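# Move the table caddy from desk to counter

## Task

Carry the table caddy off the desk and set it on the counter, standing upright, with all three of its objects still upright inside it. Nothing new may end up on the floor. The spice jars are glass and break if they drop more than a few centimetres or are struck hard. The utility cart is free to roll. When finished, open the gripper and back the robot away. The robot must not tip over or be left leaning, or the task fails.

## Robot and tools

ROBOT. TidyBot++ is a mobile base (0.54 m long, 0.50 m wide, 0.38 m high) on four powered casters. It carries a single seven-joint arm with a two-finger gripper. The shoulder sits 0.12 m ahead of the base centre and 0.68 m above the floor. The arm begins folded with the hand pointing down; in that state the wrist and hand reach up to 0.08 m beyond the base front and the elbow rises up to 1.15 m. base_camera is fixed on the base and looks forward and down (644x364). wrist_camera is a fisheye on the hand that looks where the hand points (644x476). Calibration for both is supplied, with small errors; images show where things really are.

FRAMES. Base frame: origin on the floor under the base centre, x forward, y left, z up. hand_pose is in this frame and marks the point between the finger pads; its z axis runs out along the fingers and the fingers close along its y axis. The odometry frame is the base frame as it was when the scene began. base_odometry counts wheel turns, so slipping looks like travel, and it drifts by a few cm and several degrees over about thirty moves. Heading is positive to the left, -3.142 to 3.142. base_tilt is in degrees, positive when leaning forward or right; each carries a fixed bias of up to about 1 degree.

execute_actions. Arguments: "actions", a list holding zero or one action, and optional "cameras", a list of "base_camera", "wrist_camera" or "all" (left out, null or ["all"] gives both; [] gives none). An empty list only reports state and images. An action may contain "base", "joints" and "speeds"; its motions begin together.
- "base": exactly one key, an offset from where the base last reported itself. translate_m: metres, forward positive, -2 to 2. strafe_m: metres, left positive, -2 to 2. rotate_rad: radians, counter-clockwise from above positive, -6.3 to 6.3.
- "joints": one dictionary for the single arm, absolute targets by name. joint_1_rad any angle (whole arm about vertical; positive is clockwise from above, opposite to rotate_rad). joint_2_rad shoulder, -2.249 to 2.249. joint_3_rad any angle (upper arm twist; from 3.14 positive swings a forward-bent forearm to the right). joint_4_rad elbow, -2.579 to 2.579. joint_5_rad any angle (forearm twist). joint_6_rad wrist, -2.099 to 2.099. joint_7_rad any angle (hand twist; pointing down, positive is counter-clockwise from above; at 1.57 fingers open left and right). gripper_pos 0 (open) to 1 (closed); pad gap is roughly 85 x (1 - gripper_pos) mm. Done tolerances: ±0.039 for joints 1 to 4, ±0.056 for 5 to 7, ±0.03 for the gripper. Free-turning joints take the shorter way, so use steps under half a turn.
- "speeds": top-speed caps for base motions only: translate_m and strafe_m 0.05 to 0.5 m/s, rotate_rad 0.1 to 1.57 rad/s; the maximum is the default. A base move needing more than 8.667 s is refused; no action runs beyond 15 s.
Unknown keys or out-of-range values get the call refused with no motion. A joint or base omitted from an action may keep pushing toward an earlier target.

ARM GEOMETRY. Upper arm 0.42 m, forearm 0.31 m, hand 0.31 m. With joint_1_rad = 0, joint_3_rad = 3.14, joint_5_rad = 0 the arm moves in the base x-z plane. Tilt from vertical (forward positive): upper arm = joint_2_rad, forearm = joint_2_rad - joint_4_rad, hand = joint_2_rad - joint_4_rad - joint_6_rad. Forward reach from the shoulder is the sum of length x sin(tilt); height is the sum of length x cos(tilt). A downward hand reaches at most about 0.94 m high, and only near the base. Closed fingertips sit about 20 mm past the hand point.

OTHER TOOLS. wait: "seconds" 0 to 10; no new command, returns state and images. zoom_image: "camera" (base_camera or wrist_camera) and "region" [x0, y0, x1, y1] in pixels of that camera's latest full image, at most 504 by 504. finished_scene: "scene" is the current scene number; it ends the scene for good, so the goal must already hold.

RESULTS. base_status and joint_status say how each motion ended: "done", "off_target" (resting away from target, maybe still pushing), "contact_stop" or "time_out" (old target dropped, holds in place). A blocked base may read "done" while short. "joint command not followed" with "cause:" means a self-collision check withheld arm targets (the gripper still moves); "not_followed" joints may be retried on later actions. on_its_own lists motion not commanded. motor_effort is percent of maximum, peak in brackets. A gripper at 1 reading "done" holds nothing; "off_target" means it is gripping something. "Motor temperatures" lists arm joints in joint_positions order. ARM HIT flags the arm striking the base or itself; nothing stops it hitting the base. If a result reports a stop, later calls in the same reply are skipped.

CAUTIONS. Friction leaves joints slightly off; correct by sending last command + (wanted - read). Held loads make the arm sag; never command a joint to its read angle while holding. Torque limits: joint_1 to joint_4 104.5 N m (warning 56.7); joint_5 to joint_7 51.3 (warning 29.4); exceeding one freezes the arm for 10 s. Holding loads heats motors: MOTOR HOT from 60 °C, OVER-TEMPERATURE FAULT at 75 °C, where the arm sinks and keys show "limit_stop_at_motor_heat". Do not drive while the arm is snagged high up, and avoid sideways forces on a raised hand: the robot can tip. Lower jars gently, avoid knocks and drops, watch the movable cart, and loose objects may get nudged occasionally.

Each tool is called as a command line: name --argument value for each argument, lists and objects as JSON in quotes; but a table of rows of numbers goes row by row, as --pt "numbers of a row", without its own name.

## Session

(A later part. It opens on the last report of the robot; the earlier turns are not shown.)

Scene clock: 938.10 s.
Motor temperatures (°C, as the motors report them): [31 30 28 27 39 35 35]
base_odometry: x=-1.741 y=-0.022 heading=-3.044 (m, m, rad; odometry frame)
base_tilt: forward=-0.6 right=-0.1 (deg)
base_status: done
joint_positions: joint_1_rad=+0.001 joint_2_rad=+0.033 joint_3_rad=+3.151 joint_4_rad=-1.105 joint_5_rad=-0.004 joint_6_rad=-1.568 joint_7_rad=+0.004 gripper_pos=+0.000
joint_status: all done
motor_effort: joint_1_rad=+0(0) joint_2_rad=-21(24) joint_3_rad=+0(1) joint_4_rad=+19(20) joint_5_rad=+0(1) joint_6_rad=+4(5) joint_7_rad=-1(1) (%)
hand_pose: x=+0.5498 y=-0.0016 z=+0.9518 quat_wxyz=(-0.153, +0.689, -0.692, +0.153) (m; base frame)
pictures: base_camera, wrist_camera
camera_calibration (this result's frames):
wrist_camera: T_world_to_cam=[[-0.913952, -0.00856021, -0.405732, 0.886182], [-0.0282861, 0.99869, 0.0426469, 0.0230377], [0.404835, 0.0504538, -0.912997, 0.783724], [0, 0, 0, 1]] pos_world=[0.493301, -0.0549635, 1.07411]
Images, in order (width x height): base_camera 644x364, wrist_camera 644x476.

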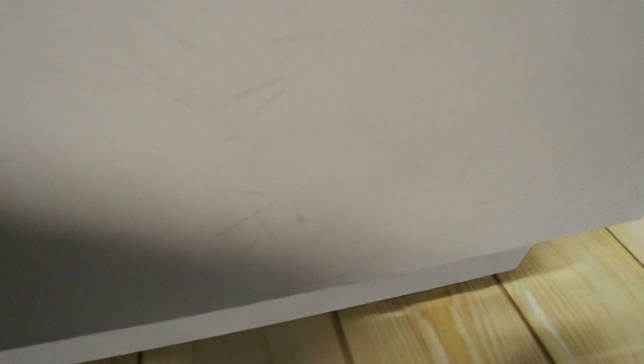

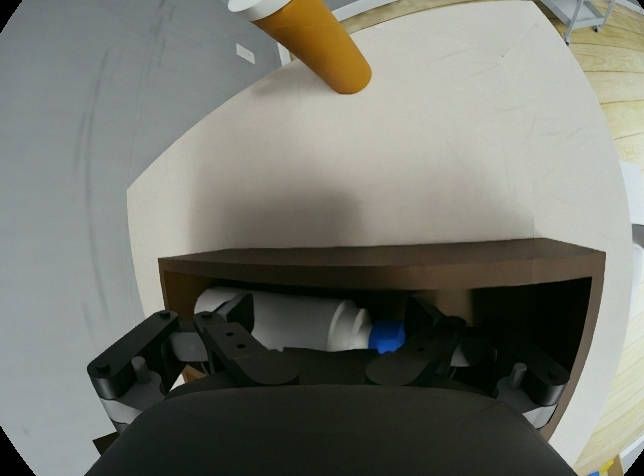

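execute_actions --actions '[{"joints":{"joint_1_rad":-0.022,"joint_2_rad":-0.132,"joint_4_rad":-1.395,"joint_6_rad":-1.25}}]' --cameras '["wrist_camera"]'

Scene clock: 945.80 s.
Motor temperatures (°C, as the motors report them): [31 30 28 27 39 35 35]
base_odometry: x=-1.741 y=-0.022 heading=-3.044 (m, m, rad; odometry frame)
base_tilt: forward=-0.6 right=-0.1 (deg)
base_status: not commanded
joint_positions: joint_1_rad=-0.006 joint_2_rad=-0.128 joint_3_rad=+3.151 joint_4_rad=-1.370 joint_5_rad=-0.002 joint_6_rad=-1.282 joint_7_rad=+0.004 gripper_pos=+0.000
joint_status: all done
motor_effort: joint_1_rad=-1(1) joint_2_rad=-15(21) joint_3_rad=-2(2) joint_4_rad=+19(20) joint_5_rad=-1(2) joint_6_rad=+4(5) joint_7_rad=+0(0) (%)
hand_pose: x=+0.5430 y=+0.0006 z=+0.9468 quat_wxyz=(-0.215, +0.674, -0.673, +0.215) (m; base frame)
pictures: wrist_camera
camera_calibration (this result's frames):
wrist_camera: T_world_to_cam=[[-0.825334, -0.0140984, -0.564469, 0.980126], [-0.041186, 0.998528, 0.0352801, 0.0348531], [0.563141, 0.0523661, -0.8247, 0.612211], [0, 0, 0, 1]] pos_world=[0.465605, -0.0530428, 1.05691]
Images, in order (width x height): wrist_camera 644x476.

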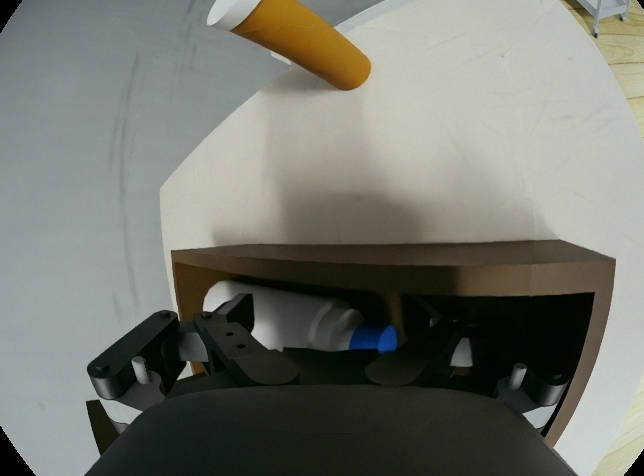

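zoom_image --camera "wrist_camera" --region '[290, 240, 490, 380]'

Region (290, 240, 490, 380) of wrist_camera's 644x476 image, scaled by 2.520; it fills the top 353 rows of this view, and the rest is white.

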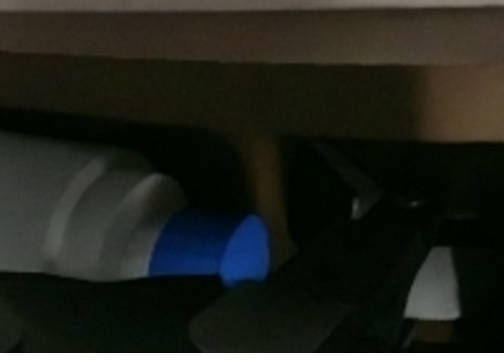

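execute_actions --actions '[{"joints":{"joint_1_rad":0.065,"joint_5_rad":-0.135,"joint_4_rad":-1.41}}]' --cameras '["wrist_camera"]'

Scene clock: 952.10 s.
Motor temperatures (°C, as the motors report them): [31 30 28 27 39 35 35]
base_odometry: x=-1.741 y=-0.022 heading=-3.044 (m, m, rad; odometry frame)
base_tilt: forward=-0.6 right=-0.1 (deg)
base_status: not commanded
joint_positions: joint_1_rad=+0.064 joint_2_rad=-0.130 joint_3_rad=+3.151 joint_4_rad=-1.377 joint_5_rad=-0.110 joint_6_rad=-1.278 joint_7_rad=+0.004 gripper_pos=+0.000
joint_status: all done
motor_effort: joint_1_rad=+0(1) joint_2_rad=-13(14) joint_3_rad=-1(1) joint_4_rad=+18(19) joint_5_rad=-2(2) joint_6_rad=+4(4) joint_7_rad=-1(1) (%)
hand_pose: x=+0.5435 y=+0.0031 z=+0.9469 quat_wxyz=(-0.247, +0.650, -0.695, +0.185) (m; base frame)
pictures: wrist_camera
camera_calibration (this result's frames):
wrist_camera: T_world_to_cam=[[-0.822535, 0.0731739, -0.563988, 0.978389], [-0.00610158, 0.990496, 0.137409, -0.0833783], [0.568682, 0.116465, -0.814271, 0.5988], [0, 0, 0, 1]] pos_world=[0.463724, -0.0587461, 1.05084]
Images, in order (width x height): wrist_camera 644x476.

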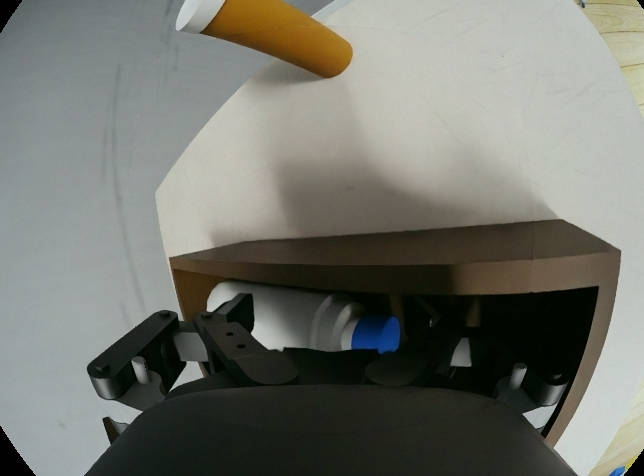

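execute_actions --actions '[{"base":{"translate_m":0.012},"joints":{"joint_4_rad":-1.38},"speeds":{"translate_m":0.05}}]' --cameras '["wrist_camera"]'

Scene clock: 957.40 s.
Motor temperatures (°C, as the motors report them): [31 30 28 27 39 35 35]
base_odometry: x=-1.746 y=-0.023 heading=-3.044 (m, m, rad; odometry frame)
base_tilt: forward=-0.6 right=-0.1 (deg)
base_status: translate_m time_out (by the wheels' count: +0.005 of +0.012)
joint_positions: joint_1_rad=+0.064 joint_2_rad=-0.131 joint_3_rad=+3.150 joint_4_rad=-1.376 joint_5_rad=-0.113 joint_6_rad=-1.276 joint_7_rad=+0.004 gripper_pos=+0.000
joint_status: all done
motor_effort: joint_1_rad=+0(1) joint_2_rad=-15(28) joint_3_rad=+0(2) joint_4_rad=+21(22) joint_5_rad=-2(2) joint_6_rad=+6(6) joint_7_rad=-1(1) (%)
hand_pose: x=+0.5437 y=+0.0040 z=+0.9482 quat_wxyz=(-0.249, +0.649, -0.694, +0.185) (m; base frame)
pictures: wrist_camera
camera_calibration (this result's frames):
wrist_camera: T_world_to_cam=[[-0.820164, 0.0740215, -0.56732, 0.981104], [-0.00747996, 0.990123, 0.140001, -0.0861395], [0.57208, 0.119067, -0.811509, 0.595166], [0, 0, 0, 1]] pos_world=[0.463539, -0.0581988, 1.05164]
Images, in order (width x height): wrist_camera 644x476.

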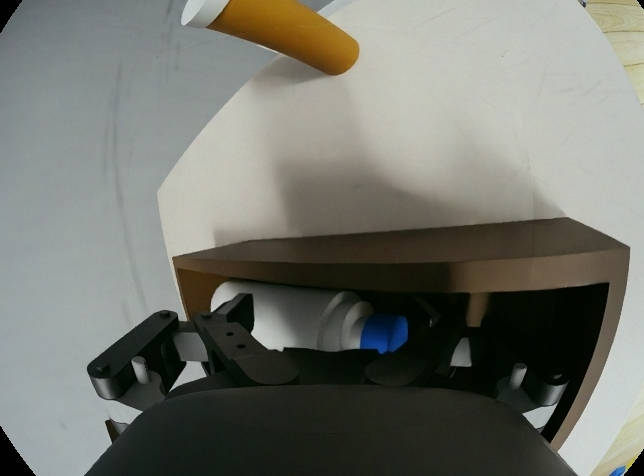

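execute_actions --actions '[{"base":{"translate_m":-0.004},"joints":{"joint_2_rad":-0.105,"joint_6_rad":-1.195}}]' --cameras '["wrist_camera"]'

Scene clock: 960.23 s.
Motor temperatures (°C, as the motors report them): [31 30 28 27 39 35 35]
base_odometry: x=-1.741 y=-0.022 heading=-3.044 (m, m, rad; odometry frame)
base_tilt: forward=-0.6 right=-0.1 (deg)
base_status: done
joint_positions: joint_1_rad=+0.064 joint_2_rad=-0.118 joint_3_rad=+3.150 joint_4_rad=-1.376 joint_5_rad=-0.113 joint_6_rad=-1.233 joint_7_rad=+0.004 gripper_pos=+0.000
joint_status: all done
motor_effort: joint_1_rad=+0(0) joint_2_rad=-17(19) joint_3_rad=-1(0) joint_4_rad=+22(22) joint_5_rad=-1(1) joint_6_rad=+6(6) joint_7_rad=+0(0) (%)
hand_pose: x=+0.5579 y=+0.0025 z=+0.9503 quat_wxyz=(-0.259, +0.645, -0.692, +0.195) (m; base frame)
pictures: wrist_camera
camera_calibration (this result's frames):
wrist_camera: T_world_to_cam=[[-0.803003, 0.0773569, -0.590934, 1.00688], [-0.00695982, 0.990256, 0.139088, -0.0842973], [0.595935, 0.115801, -0.794639, 0.559636], [0, 0, 0, 1]] pos_world=[0.474432, -0.0592193, 1.05143]
Images, in order (width x height): wrist_camera 644x476.

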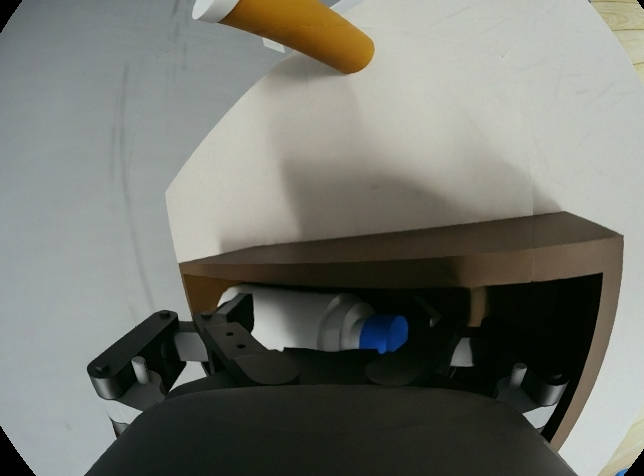

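execute_actions --actions '[{"joints":{"joint_4_rad":-1.31}}]' --cameras '["wrist_camera"]'

Scene clock: 962.97 s.
Motor temperatures (°C, as the motors report them): [31 30 28 27 39 35 35]
base_odometry: x=-1.741 y=-0.022 heading=-3.044 (m, m, rad; odometry frame)
base_tilt: forward=-0.6 right=-0.1 (deg)
base_status: not commanded
joint_positions: joint_1_rad=+0.064 joint_2_rad=-0.116 joint_3_rad=+3.150 joint_4_rad=-1.323 joint_5_rad=-0.113 joint_6_rad=-1.233 joint_7_rad=+0.004 gripper_pos=+0.000
joint_status: all done
motor_effort: joint_1_rad=+0(0) joint_2_rad=-16(17) joint_3_rad=+0(0) joint_4_rad=+21(22) joint_5_rad=-1(1) joint_6_rad=+6(7) joint_7_rad=-1(1) (%)
hand_pose: x=+0.5656 y=+0.0019 z=+0.9757 quat_wxyz=(-0.275, +0.640, -0.685, +0.213) (m; base frame)
pictures: wrist_camera
camera_calibration (this result's frames):
wrist_camera: T_world_to_cam=[[-0.771455, 0.0751289, -0.631833, 1.0502], [-0.013946, 0.99077, 0.134837, -0.0790933], [0.636131, 0.112832, -0.763286, 0.521941], [0, 0, 0, 1]] pos_world=[0.477054, -0.0594284, 1.0726]
Images, in order (width x height): wrist_camera 644x476.

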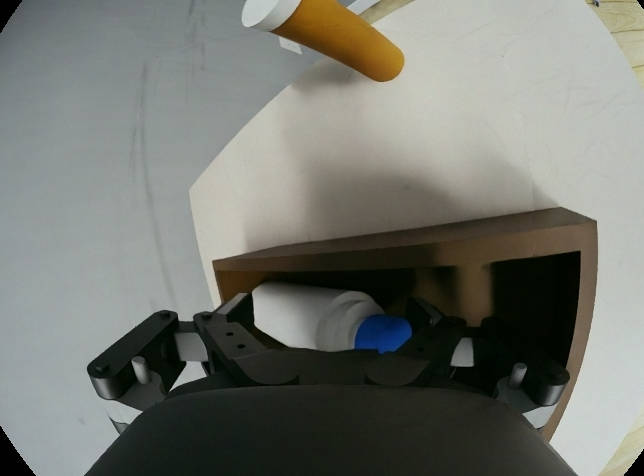

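It's lifting. Continue.

execute_actions --actions '[{"joints":{"joint_4_rad":-1.24}}]' --cameras '["wrist_camera"]'

Scene clock: 974.57 s.
Motor temperatures (°C, as the motors report them): [31 30 28 27 39 35 35]
base_odometry: x=-1.741 y=-0.022 heading=-3.044 (m, m, rad; odometry frame)
base_tilt: forward=-0.6 right=-0.1 (deg)
base_status: not commanded
joint_positions: joint_1_rad=+0.064 joint_2_rad=-0.115 joint_3_rad=+3.150 joint_4_rad=-1.253 joint_5_rad=-0.113 joint_6_rad=-1.230 joint_7_rad=+0.004 gripper_pos=+0.000
joint_status: all done
motor_effort: joint_1_rad=+0(0) joint_2_rad=-16(18) joint_3_rad=+0(1) joint_4_rad=+20(22) joint_5_rad=-1(1) joint_6_rad=+6(7) joint_7_rad=-1(1) (%)
hand_pose: x=+0.5742 y=+0.0013 z=+1.0108 quat_wxyz=(-0.298, +0.633, -0.674, +0.238) (m; base frame)
pictures: wrist_camera
camera_calibration (this result's frames):
wrist_camera: T_world_to_cam=[[-0.724306, 0.0720321, -0.685705, 1.10637], [-0.0230244, 0.991446, 0.12847, -0.0713778], [0.689094, 0.10884, -0.716452, 0.465596], [0, 0, 0, 1]] pos_world=[0.478868, -0.0596023, 1.10139]
Images, in order (width x height): wrist_camera 644x476.

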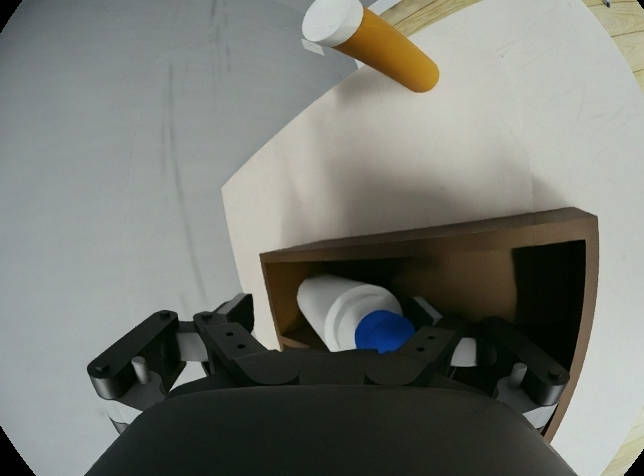

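execute_actions --actions '[{"joints":{"joint_1_rad":0.045,"joint_2_rad":-0.075,"joint_4_rad":-1.155}}]' --cameras '["wrist_camera"]'

Scene clock: 979.90 s.
Motor temperatures (°C, as the motors report them): [31 30 28 27 39 35 35]
base_odometry: x=-1.741 y=-0.022 heading=-3.044 (m, m, rad; odometry frame)
base_tilt: forward=-0.6 right=-0.1 (deg)
base_status: not commanded
joint_positions: joint_1_rad=+0.056 joint_2_rad=-0.091 joint_3_rad=+3.150 joint_4_rad=-1.169 joint_5_rad=-0.113 joint_6_rad=-1.229 joint_7_rad=+0.004 gripper_pos=+0.000
joint_status: all done
motor_effort: joint_1_rad=+0(1) joint_2_rad=-17(16) joint_3_rad=-1(0) joint_4_rad=+21(21) joint_5_rad=-1(1) joint_6_rad=+6(7) joint_7_rad=-1(1) (%)
hand_pose: x=+0.5886 y=+0.0040 z=+1.0423 quat_wxyz=(-0.318, +0.629, -0.662, +0.257) (m; base frame)
pictures: wrist_camera
camera_calibration (this result's frames):
wrist_camera: T_world_to_cam=[[-0.681872, 0.0634531, -0.728714, 1.15807], [-0.0384244, 0.991748, 0.122311, -0.0623267], [0.730461, 0.111401, -0.673807, 0.409141], [0, 0, 0, 1]] pos_world=[0.488399, -0.0572496, 1.12721]
Images, in order (width x height): wrist_camera 644x476.

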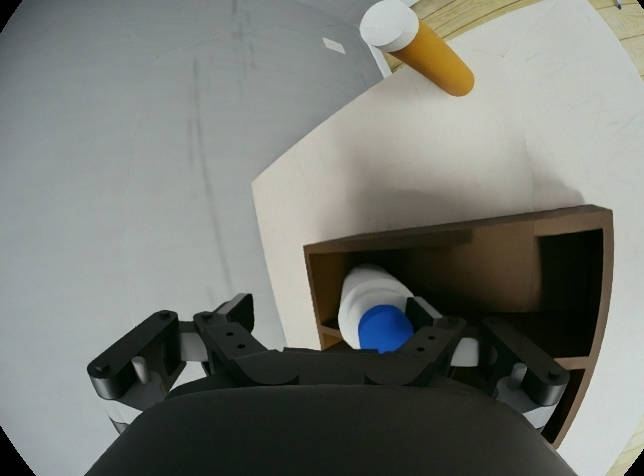

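execute_actions --actions '[{"joints":{"joint_1_rad":0.033,"joint_2_rad":-0.008,"joint_4_rad":-1.066}}]' --cameras '["wrist_camera"]'

Scene clock: 983.33 s.
Motor temperatures (°C, as the motors report them): [31 30 28 27 39 35 35]
base_odometry: x=-1.741 y=-0.022 heading=-3.044 (m, m, rad; odometry frame)
base_tilt: forward=-0.6 right=-0.1 (deg)
base_status: not commanded
joint_positions: joint_1_rad=+0.046 joint_2_rad=-0.036 joint_3_rad=+3.150 joint_4_rad=-1.072 joint_5_rad=-0.113 joint_6_rad=-1.227 joint_7_rad=+0.004 gripper_pos=+0.000
joint_status: all done
motor_effort: joint_1_rad=+0(0) joint_2_rad=-16(17) joint_3_rad=-1(0) joint_4_rad=+18(20) joint_5_rad=-1(1) joint_6_rad=+6(7) joint_7_rad=-1(1) (%)
hand_pose: x=+0.6144 y=+0.0070 z=+1.0652 quat_wxyz=(-0.332, +0.626, -0.651, +0.270) (m; base frame)
pictures: wrist_camera
camera_calibration (this result's frames):
wrist_camera: T_world_to_cam=[[-0.649959, 0.055323, -0.757953, 1.20381], [-0.0524877, 0.991697, 0.117393, -0.053263], [0.758154, 0.116084, -0.641659, 0.354106], [0, 0, 0, 1]] pos_world=[0.511167, -0.0548839, 1.1459]
Images, in order (width x height): wrist_camera 644x476.

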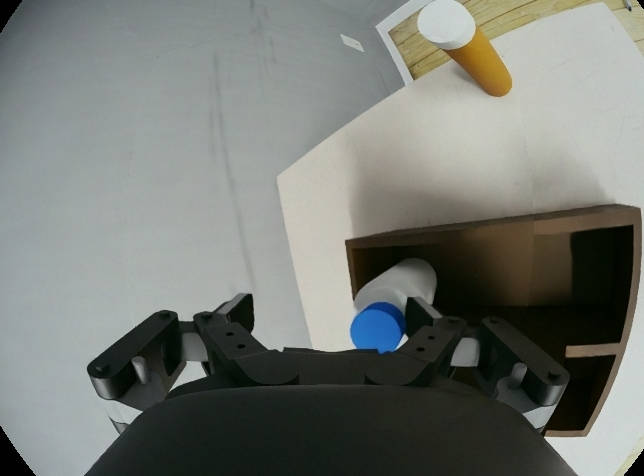

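execute_actions --actions '[{"joints":{"joint_2_rad":0.035,"joint_4_rad":-0.99}}]' --cameras '["wrist_camera"]'

Scene clock: 986.43 s.
Motor temperatures (°C, as the motors report them): [31 30 28 27 39 35 35]
base_odometry: x=-1.741 y=-0.022 heading=-3.044 (m, m, rad; odometry frame)
base_tilt: forward=-0.6 right=-0.1 (deg)
base_status: not commanded
joint_positions: joint_1_rad=+0.046 joint_2_rad=+0.019 joint_3_rad=+3.150 joint_4_rad=-1.001 joint_5_rad=-0.113 joint_6_rad=-1.224 joint_7_rad=+0.004 gripper_pos=+0.000
joint_status: all done
motor_effort: joint_1_rad=+0(0) joint_2_rad=-20(22) joint_3_rad=+0(1) joint_4_rad=+19(20) joint_5_rad=-1(1) joint_6_rad=+6(7) joint_7_rad=-1(0) (%)
hand_pose: x=+0.6384 y=+0.0062 z=+1.0744 quat_wxyz=(-0.338, +0.624, -0.648, +0.277) (m; base frame)
pictures: wrist_camera
camera_calibration (this result's frames):
wrist_camera: T_world_to_cam=[[-0.635343, 0.0540641, -0.770335, 1.23044], [-0.0550411, 0.991839, 0.115006, -0.0480326], [0.770266, 0.115468, -0.627182, 0.318575], [0, 0, 0, 1]] pos_world=[0.533719, -0.0556672, 1.15318]
Images, in order (width x height): wrist_camera 644x476.

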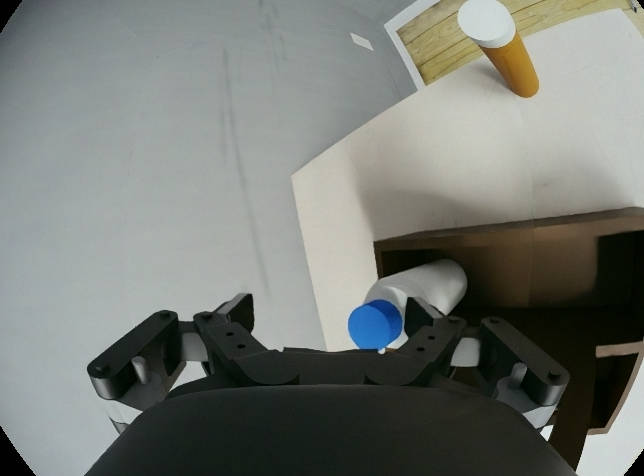

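execute_actions --actions '[{"joints":{"joint_2_rad":0.06,"joint_4_rad":-0.945}}]' --cameras '["wrist_camera"]'

Scene clock: 991.77 s.
Motor temperatures (°C, as the motors report them): [31 30 28 27 39 35 35]
base_odometry: x=-1.741 y=-0.022 heading=-3.044 (m, m, rad; odometry frame)
base_tilt: forward=-0.6 right=-0.1 (deg)
base_status: not commanded
joint_positions: joint_1_rad=+0.046 joint_2_rad=+0.048 joint_3_rad=+3.150 joint_4_rad=-0.961 joint_5_rad=-0.113 joint_6_rad=-1.224 joint_7_rad=+0.004 gripper_pos=+0.000
joint_status: all done
motor_effort: joint_1_rad=+0(0) joint_2_rad=-22(23) joint_3_rad=-1(0) joint_4_rad=+20(20) joint_5_rad=-1(1) joint_6_rad=+7(7) joint_7_rad=-1(1) (%)
hand_pose: x=+0.6511 y=+0.0056 z=+1.0798 quat_wxyz=(-0.341, +0.623, -0.646, +0.280) (m; base frame)
pictures: wrist_camera
camera_calibration (this result's frames):
wrist_camera: T_world_to_cam=[[-0.626446, 0.0533534, -0.777636, 1.24481], [-0.0563886, 0.991939, 0.113482, -0.0448762], [0.777422, 0.11494, -0.618388, 0.298165], [0, 0, 0, 1]] pos_world=[0.545473, -0.0561713, 1.15748]
Images, in order (width x height): wrist_camera 644x476.

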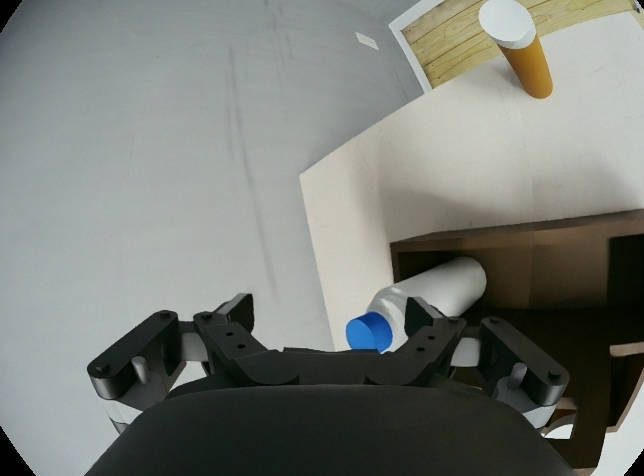

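execute_actions --actions '[{"joints":{"joint_1_rad":0.365,"joint_2_rad":-0.145,"joint_4_rad":-1.14,"joint_5_rad":0.025,"joint_6_rad":-1.31,"joint_7_rad":1.59,"gripper_pos":0.2}}]' --cameras '["wrist_camera"]'

Scene clock: 999.53 s.
Motor temperatures (°C, as the motors report them): [31 30 28 27 39 35 35]
base_odometry: x=-1.741 y=-0.022 heading=-3.044 (m, m, rad; odometry frame)
base_tilt: forward=-0.6 right=-0.1 (deg)
base_status: not commanded
joint_positions: joint_1_rad=+0.358 joint_2_rad=-0.136 joint_3_rad=+3.150 joint_4_rad=-1.121 joint_5_rad=+0.006 joint_6_rad=-1.276 joint_7_rad=+1.576 gripper_pos=+0.200
joint_status: all done
motor_effort: joint_1_rad=+0(1) joint_2_rad=-14(24) joint_3_rad=-1(1) joint_4_rad=+20(20) joint_5_rad=+0(2) joint_6_rad=+7(7) joint_7_rad=-1(1) (%)
hand_pose: x=+0.5342 y=-0.1605 z=+1.0739 quat_wxyz=(+0.081, +0.890, -0.163, +0.418) (m; base frame)
pictures: wrist_camera
camera_calibration (this result's frames):
wrist_camera: T_world_to_cam=[[-0.363457, -0.931153, 0.029207, 0.0108151], [-0.637451, 0.225709, -0.73669, 1.21437], [0.679379, -0.286373, -0.6756, 0.45387], [0, 0, 0, 1]] pos_world=[0.469685, -0.134048, 1.20094]
Images, in order (width x height): wrist_camera 644x476.

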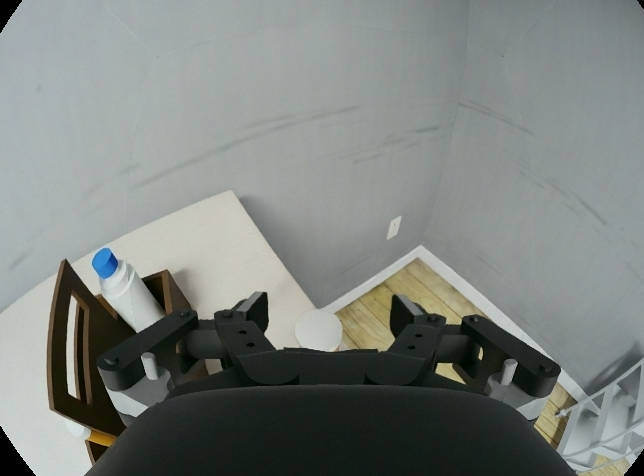

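execute_actions --actions '[{"joints":{"joint_1_rad":0.332,"joint_2_rad":-0.165,"joint_4_rad":-1.40,"joint_6_rad":-1.015}}]' --cameras '["wrist_camera"]'

Scene clock: 1007.30 s.
Motor temperatures (°C, as the motors report them): [31 30 28 27 39 35 35]
base_odometry: x=-1.741 y=-0.022 heading=-3.044 (m, m, rad; odometry frame)
base_tilt: forward=-0.6 right=-0.1 (deg)
base_status: not commanded
joint_positions: joint_1_rad=+0.344 joint_2_rad=-0.149 joint_3_rad=+3.150 joint_4_rad=-1.385 joint_5_rad=+0.006 joint_6_rad=-1.049 joint_7_rad=+1.576 gripper_pos=+0.200
joint_status: all done
motor_effort: joint_1_rad=+0(1) joint_2_rad=-16(19) joint_3_rad=+0(0) joint_4_rad=+22(21) joint_5_rad=+0(0) joint_6_rad=+6(7) joint_7_rad=-1(1) (%)
hand_pose: x=+0.5596 y=-0.1630 z=+0.9974 quat_wxyz=(+0.076, +0.896, -0.157, +0.408) (m; base frame)
pictures: wrist_camera
camera_calibration (this result's frames):
wrist_camera: T_world_to_cam=[[-0.34854, -0.93682, 0.0298048, 0.0101198], [-0.656796, 0.221425, -0.720826, 1.16909], [0.668685, -0.270812, -0.692475, 0.40954], [0, 0, 0, 1]] pos_world=[0.497527, -0.138477, 1.12601]
Images, in order (width x height): wrist_camera 644x476.

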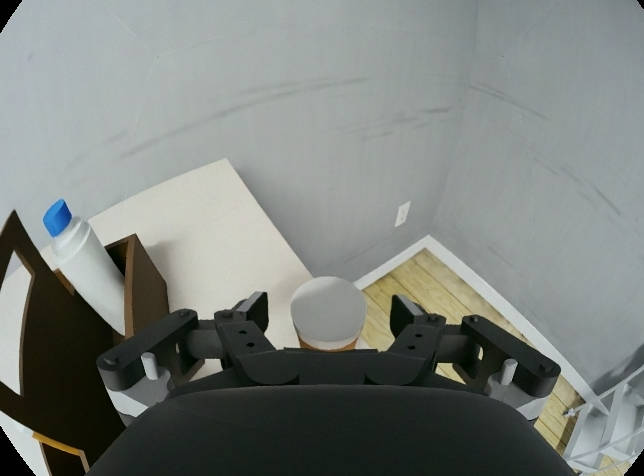

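execute_actions --actions '[{"joints":{"joint_2_rad":-0.178,"gripper_pos":0.55}}]' --cameras '[]'

execute_actions --actions '[{"joints":{"gripper_pos":0.78}}]' --cameras '["wrist_camera"]'

Scene clock: 1010.77 s.
Motor temperatures (°C, as the motors report them): [31 30 28 27 39 35 35]
base_odometry: x=-1.741 y=-0.022 heading=-3.044 (m, m, rad; odometry frame)
base_tilt: forward=-0.6 right=-0.1 (deg)
base_status: not commanded
joint_positions: joint_1_rad=+0.344 joint_2_rad=-0.165 joint_3_rad=+3.150 joint_4_rad=-1.385 joint_5_rad=+0.006 joint_6_rad=-1.049 joint_7_rad=+1.576 gripper_pos=+0.550
joint_status: all done
motor_effort: joint_1_rad=+1(1) joint_2_rad=-15(17) joint_3_rad=+0(0) joint_4_rad=+21(22) joint_5_rad=+0(0) joint_6_rad=+6(7) joint_7_rad=-1(1) (%)
hand_pose: x=+0.5548 y=-0.1613 z=+1.0049 quat_wxyz=(+0.078, +0.893, -0.157, +0.415) (m; base frame)
pictures: none
No camera images: the call's "cameras" was empty. Leave "cameras" out to get every camera's image.

Scene clock: 1011.40 s.
Motor temperatures (°C, as the motors report them): [31 30 28 27 39 35 35]
base_odometry: x=-1.741 y=-0.022 heading=-3.044 (m, m, rad; odometry frame)
base_tilt: forward=-0.6 right=-0.1 (deg)
base_status: not commanded
joint_positions: joint_1_rad=+0.344 joint_2_rad=-0.166 joint_3_rad=+3.150 joint_4_rad=-1.385 joint_5_rad=+0.006 joint_6_rad=-1.048 joint_7_rad=+1.576 gripper_pos=+0.646
joint_status: gripper_pos off_target (ended at +0.646, target +0.780)
motor_effort: joint_1_rad=+0(0) joint_2_rad=-15(17) joint_3_rad=+0(1) joint_4_rad=+21(22) joint_5_rad=-1(0) joint_6_rad=+7(7) joint_7_rad=-1(1) (%)
hand_pose: x=+0.5547 y=-0.1612 z=+1.0052 quat_wxyz=(+0.078, +0.892, -0.157, +0.416) (m; base frame)
pictures: wrist_camera
camera_calibration (this result's frames):
wrist_camera: T_world_to_cam=[[-0.349012, -0.936651, 0.0295968, 0.0103246], [-0.644918, 0.217154, -0.732751, 1.17588], [0.679905, -0.274827, -0.679852, 0.399162], [0, 0, 0, 1]] pos_world=[0.490559, -0.135977, 1.1327]
Images, in order (width x height): wrist_camera 644x476.

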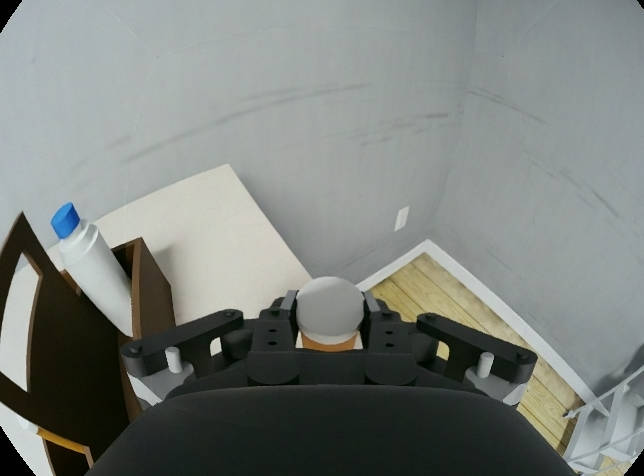

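execute_actions --actions '[{"joints":{"joint_2_rad":-0.245,"joint_4_rad":-0.985,"joint_6_rad":-1.52}}]' --cameras '[]'

execute_actions --actions '[{"joints":{"joint_1_rad":0.0}}]' --cameras '["wrist_camera"]'

Scene clock: 1019.37 s.
Motor temperatures (°C, as the motors report them): [31 30 28 27 39 35 35]
base_odometry: x=-1.741 y=-0.022 heading=-3.044 (m, m, rad; odometry frame)
base_tilt: forward=-0.6 right=-0.1 (deg)
base_status: not commanded
joint_positions: joint_1_rad=+0.344 joint_2_rad=-0.240 joint_3_rad=+3.150 joint_4_rad=-1.003 joint_5_rad=+0.006 joint_6_rad=-1.492 joint_7_rad=+1.576 gripper_pos=+0.646
joint_status: all done
motor_effort: joint_1_rad=+0(0) joint_2_rad=-9(19) joint_3_rad=+0(0) joint_4_rad=+18(25) joint_5_rad=+0(0) joint_6_rad=+7(8) joint_7_rad=-1(0) (%)
hand_pose: x=+0.4549 y=-0.1252 z=+1.1212 quat_wxyz=(+0.078, +0.889, -0.158, +0.422) (m; base frame)
pictures: none
No camera images: the call's "cameras" was empty. Leave "cameras" out to get every camera's image.

Scene clock: 1020.80 s.
Motor temperatures (°C, as the motors report them): [31 30 28 27 39 35 35]
base_odometry: x=-1.741 y=-0.022 heading=-3.044 (m, m, rad; odometry frame)
base_tilt: forward=-0.6 right=-0.1 (deg)
base_status: not commanded
joint_positions: joint_1_rad=+0.010 joint_2_rad=-0.240 joint_3_rad=+3.150 joint_4_rad=-1.003 joint_5_rad=+0.006 joint_6_rad=-1.492 joint_7_rad=+1.576 gripper_pos=+0.646
joint_status: all done
motor_effort: joint_1_rad=+1(1) joint_2_rad=-8(9) joint_3_rad=+1(0) joint_4_rad=+18(18) joint_5_rad=+0(0) joint_6_rad=+7(7) joint_7_rad=-1(1) (%)
hand_pose: x=+0.4774 y=-0.0080 z=+1.1212 quat_wxyz=(+0.007, +0.903, -0.007, +0.429) (m; base frame)
pictures: wrist_camera
camera_calibration (this result's frames):
wrist_camera: T_world_to_cam=[[-0.0248621, -0.999315, 0.027409, -0.0293958], [-0.67064, -0.00366029, -0.741774, 1.19834], [0.741366, -0.0368236, -0.67009, 0.53428], [0, 0, 0, 1]] pos_world=[0.406825, -0.00531523, 1.24772]
Images, in order (width x height): wrist_camera 644x476.

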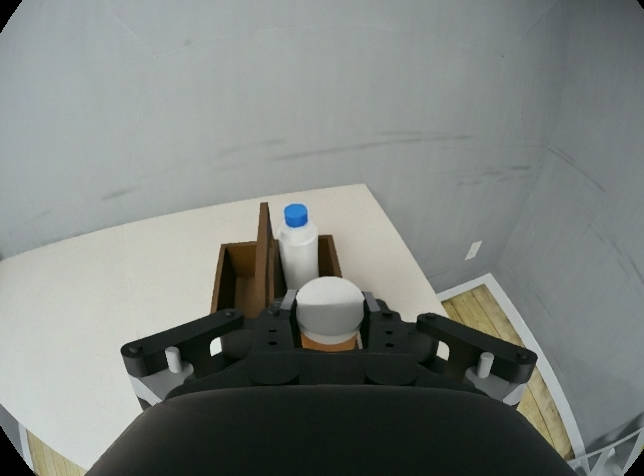

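execute_actions --actions '[{"joints":{"joint_2_rad":-0.295,"joint_4_rad":-1.218,"joint_6_rad":-1.315}}]' --cameras '["wrist_camera"]'

Scene clock: 1028.67 s.
Motor temperatures (°C, as the motors report them): [31 30 28 27 39 35 35]
base_odometry: x=-1.741 y=-0.022 heading=-3.044 (m, m, rad; odometry frame)
base_tilt: forward=-0.6 right=-0.1 (deg)
base_status: not commanded
joint_positions: joint_1_rad=+0.010 joint_2_rad=-0.273 joint_3_rad=+3.150 joint_4_rad=-1.207 joint_5_rad=+0.006 joint_6_rad=-1.354 joint_7_rad=+1.576 gripper_pos=+0.646
joint_status: all done
motor_effort: joint_1_rad=+0(1) joint_2_rad=-10(9) joint_3_rad=+0(0) joint_4_rad=+20(21) joint_5_rad=+0(0) joint_6_rad=+7(7) joint_7_rad=-1(1) (%)
hand_pose: x=+0.4927 y=-0.0083 z=+1.0692 quat_wxyz=(+0.007, +0.910, -0.007, +0.414) (m; base frame)
pictures: wrist_camera
camera_calibration (this result's frames):
wrist_camera: T_world_to_cam=[[-0.0231434, -0.999344, 0.0278727, -0.0291467], [-0.695444, -0.00393619, -0.71857, 1.15742], [0.718208, -0.036014, -0.694896, 0.526005], [0, 0, 0, 1]] pos_world=[0.426466, -0.00562814, 1.19802]
Images, in order (width x height): wrist_camera 644x476.

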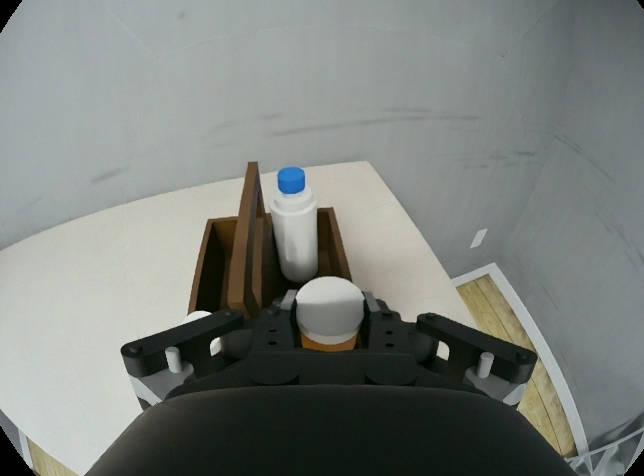

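execute_actions --actions '[{"joints":{"joint_2_rad":-0.365,"joint_4_rad":-1.42,"joint_6_rad":-1.172}}]' --cameras '[]'

Scene clock: 1031.83 s.
Motor temperatures (°C, as the motors report them): [31 30 28 27 39 35 35]
base_odometry: x=-1.741 y=-0.022 heading=-3.044 (m, m, rad; odometry frame)
base_tilt: forward=-0.6 right=-0.1 (deg)
base_status: not commanded
joint_positions: joint_1_rad=+0.010 joint_2_rad=-0.345 joint_3_rad=+3.150 joint_4_rad=-1.409 joint_5_rad=+0.006 joint_6_rad=-1.213 joint_7_rad=+1.576 gripper_pos=+0.646
joint_status: all done
motor_effort: joint_1_rad=+0(0) joint_2_rad=-7(10) joint_3_rad=+0(0) joint_4_rad=+21(22) joint_5_rad=+0(0) joint_6_rad=+7(8) joint_7_rad=+0(1) (%)
hand_pose: x=+0.4885 y=-0.0081 z=+1.0284 quat_wxyz=(+0.007, +0.908, -0.007, +0.419) (m; base frame)
pictures: none
No camera images: the call's "cameras" was empty. Leave "cameras" out to get every camera's image.

execute_actions --actions '[{"joints":{"joint_4_rad":-1.468,"joint_6_rad":-1.135}}]' --cameras '[]'

Scene clock: 1035.77 s.
Motor temperatures (°C, as the motors report them): [31 30 28 27 39 35 35]
base_odometry: x=-1.741 y=-0.022 heading=-3.044 (m, m, rad; odometry frame)
base_tilt: forward=-0.6 right=-0.1 (deg)
base_status: not commanded
joint_positions: joint_1_rad=+0.010 joint_2_rad=-0.349 joint_3_rad=+3.150 joint_4_rad=-1.457 joint_5_rad=+0.006 joint_6_rad=-1.172 joint_7_rad=+1.576 gripper_pos=+0.646
joint_status: all done
motor_effort: joint_1_rad=+1(1) joint_2_rad=-8(10) joint_3_rad=+0(0) joint_4_rad=+22(23) joint_5_rad=-1(0) joint_6_rad=+7(7) joint_7_rad=-1(1) (%)
hand_pose: x=+0.4927 y=-0.0082 z=+1.0146 quat_wxyz=(+0.007, +0.909, -0.006, +0.417) (m; base frame)
pictures: none
No camera images: the call's "cameras" was empty. Leave "cameras" out to get every camera's image.

At floor level (≈1–2 mm). Release.

execute_actions --actions '[{"joints":{"gripper_pos":0.5}}]' --cameras '[]'

execute_actions --actions '[{"base":{"translate_m":-0.12},"speeds":{"translate_m":0.2}}]' --cameras '["wrist_camera"]'

Scene clock: 1038.50 s.
Motor temperatures (°C, as the motors report them): [31 30 28 27 39 35 35]
base_odometry: x=-1.741 y=-0.022 heading=-3.044 (m, m, rad; odometry frame)
base_tilt: forward=-0.6 right=-0.1 (deg)
base_status: not commanded
joint_positions: joint_1_rad=+0.010 joint_2_rad=-0.350 joint_3_rad=+3.150 joint_4_rad=-1.457 joint_5_rad=+0.006 joint_6_rad=-1.171 joint_7_rad=+1.576 gripper_pos=+0.500
joint_status: all done
motor_effort: joint_1_rad=+0(1) joint_2_rad=-7(8) joint_3_rad=+0(0) joint_4_rad=+21(22) joint_5_rad=-1(0) joint_6_rad=+7(7) joint_7_rad=-1(1) (%)
hand_pose: x=+0.4923 y=-0.0082 z=+1.0154 quat_wxyz=(+0.007, +0.908, -0.006, +0.418) (m; base frame)
pictures: none
No camera images: the call's "cameras" was empty. Leave "cameras" out to get every camera's image.

Scene clock: 1039.80 s.
Motor temperatures (°C, as the motors report them): [31 30 28 27 39 35 35]
base_odometry: x=-1.622 y=-0.010 heading=-3.045 (m, m, rad; odometry frame)
base_tilt: forward=-0.6 right=-0.1 (deg)
base_status: done
joint_positions: joint_1_rad=+0.009 joint_2_rad=-0.365 joint_3_rad=+3.150 joint_4_rad=-1.457 joint_5_rad=+0.006 joint_6_rad=-1.168 joint_7_rad=+1.576 gripper_pos=+0.500
joint_status: not commanded
motor_effort: joint_1_rad=+1(0) joint_2_rad=-6(11) joint_3_rad=-1(0) joint_4_rad=+21(22) joint_5_rad=+0(0) joint_6_rad=+6(7) joint_7_rad=-1(1) (%)
hand_pose: x=+0.4880 y=-0.0080 z=+1.0218 quat_wxyz=(+0.007, +0.904, -0.006, +0.427) (m; base frame)
pictures: wrist_camera
camera_calibration (this result's frames):
wrist_camera: T_world_to_cam=[[-0.0224773, -0.999364, 0.0276701, -0.0278117], [-0.674642, -0.00526321, -0.738126, 1.12988], [0.737803, -0.0352585, -0.674095, 0.465675], [0, 0, 0, 1]] pos_world=[0.418061, -0.00542821, 1.14867]
Images, in order (width x height): wrist_camera 644x476.

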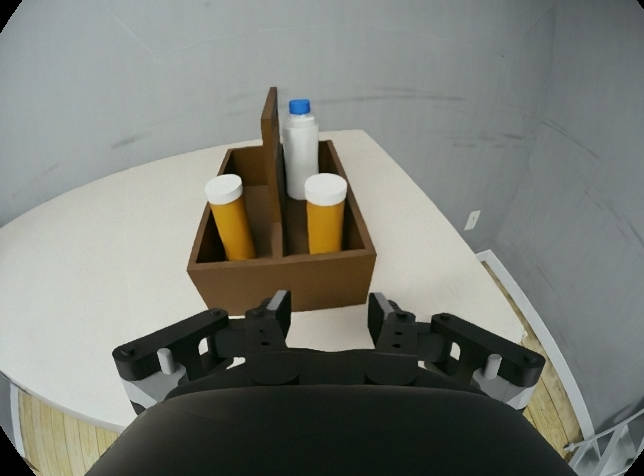

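All three upright. Backing away.

execute_actions --actions '[{"base":{"translate_m":-0.5}}]'

Scene clock: 1043.07 s.
Motor temperatures (°C, as the motors report them): [31 30 28 27 39 35 35]
base_odometry: x=-1.124 y=+0.037 heading=-3.046 (m, m, rad; odometry frame)
base_tilt: forward=-0.6 right=-0.1 (deg)
base_status: done
joint_positions: joint_1_rad=+0.009 joint_2_rad=-0.371 joint_3_rad=+3.150 joint_4_rad=-1.457 joint_5_rad=+0.006 joint_6_rad=-1.166 joint_7_rad=+1.576 gripper_pos=+0.500
joint_status: not commanded
motor_effort: joint_1_rad=+0(1) joint_2_rad=-6(10) joint_3_rad=+1(0) joint_4_rad=+21(22) joint_5_rad=+0(1) joint_6_rad=+7(7) joint_7_rad=-1(1) (%)
hand_pose: x=+0.4863 y=-0.0080 z=+1.0245 quat_wxyz=(+0.007, +0.903, -0.006, +0.430) (m; base frame)
pictures: base_camera, wrist_camera
camera_calibration (this result's frames):
wrist_camera: T_world_to_cam=[[-0.0226901, -0.999361, 0.0276113, -0.0277504], [-0.668515, -0.00536867, -0.743679, 1.13348], [0.743352, -0.0353327, -0.667966, 0.459836], [0, 0, 0, 1]] pos_world=[0.415299, -0.00540019, 1.15087]
Images, in order (width x height): base_camera 644x364, wrist_camera 644x476.

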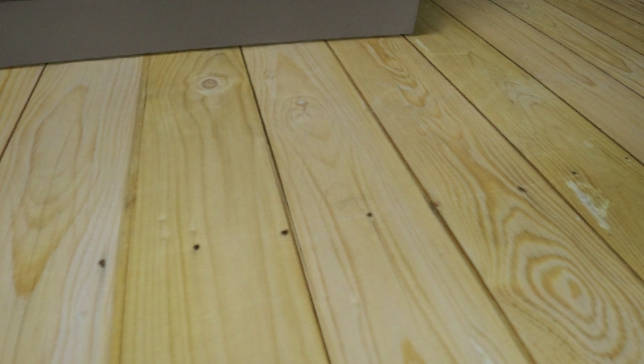

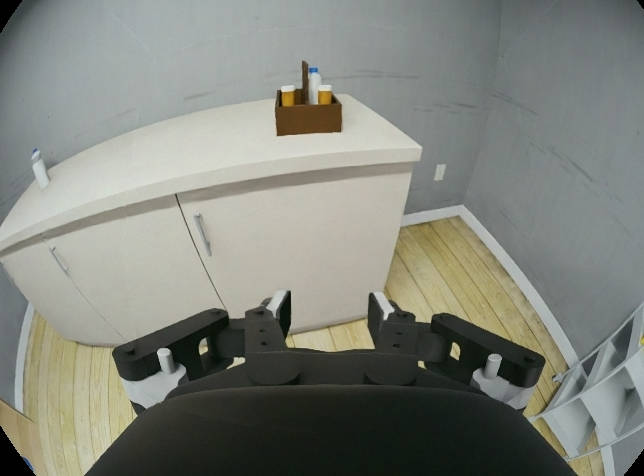

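finished_scene --scene 2

The scene is finished: the task was done.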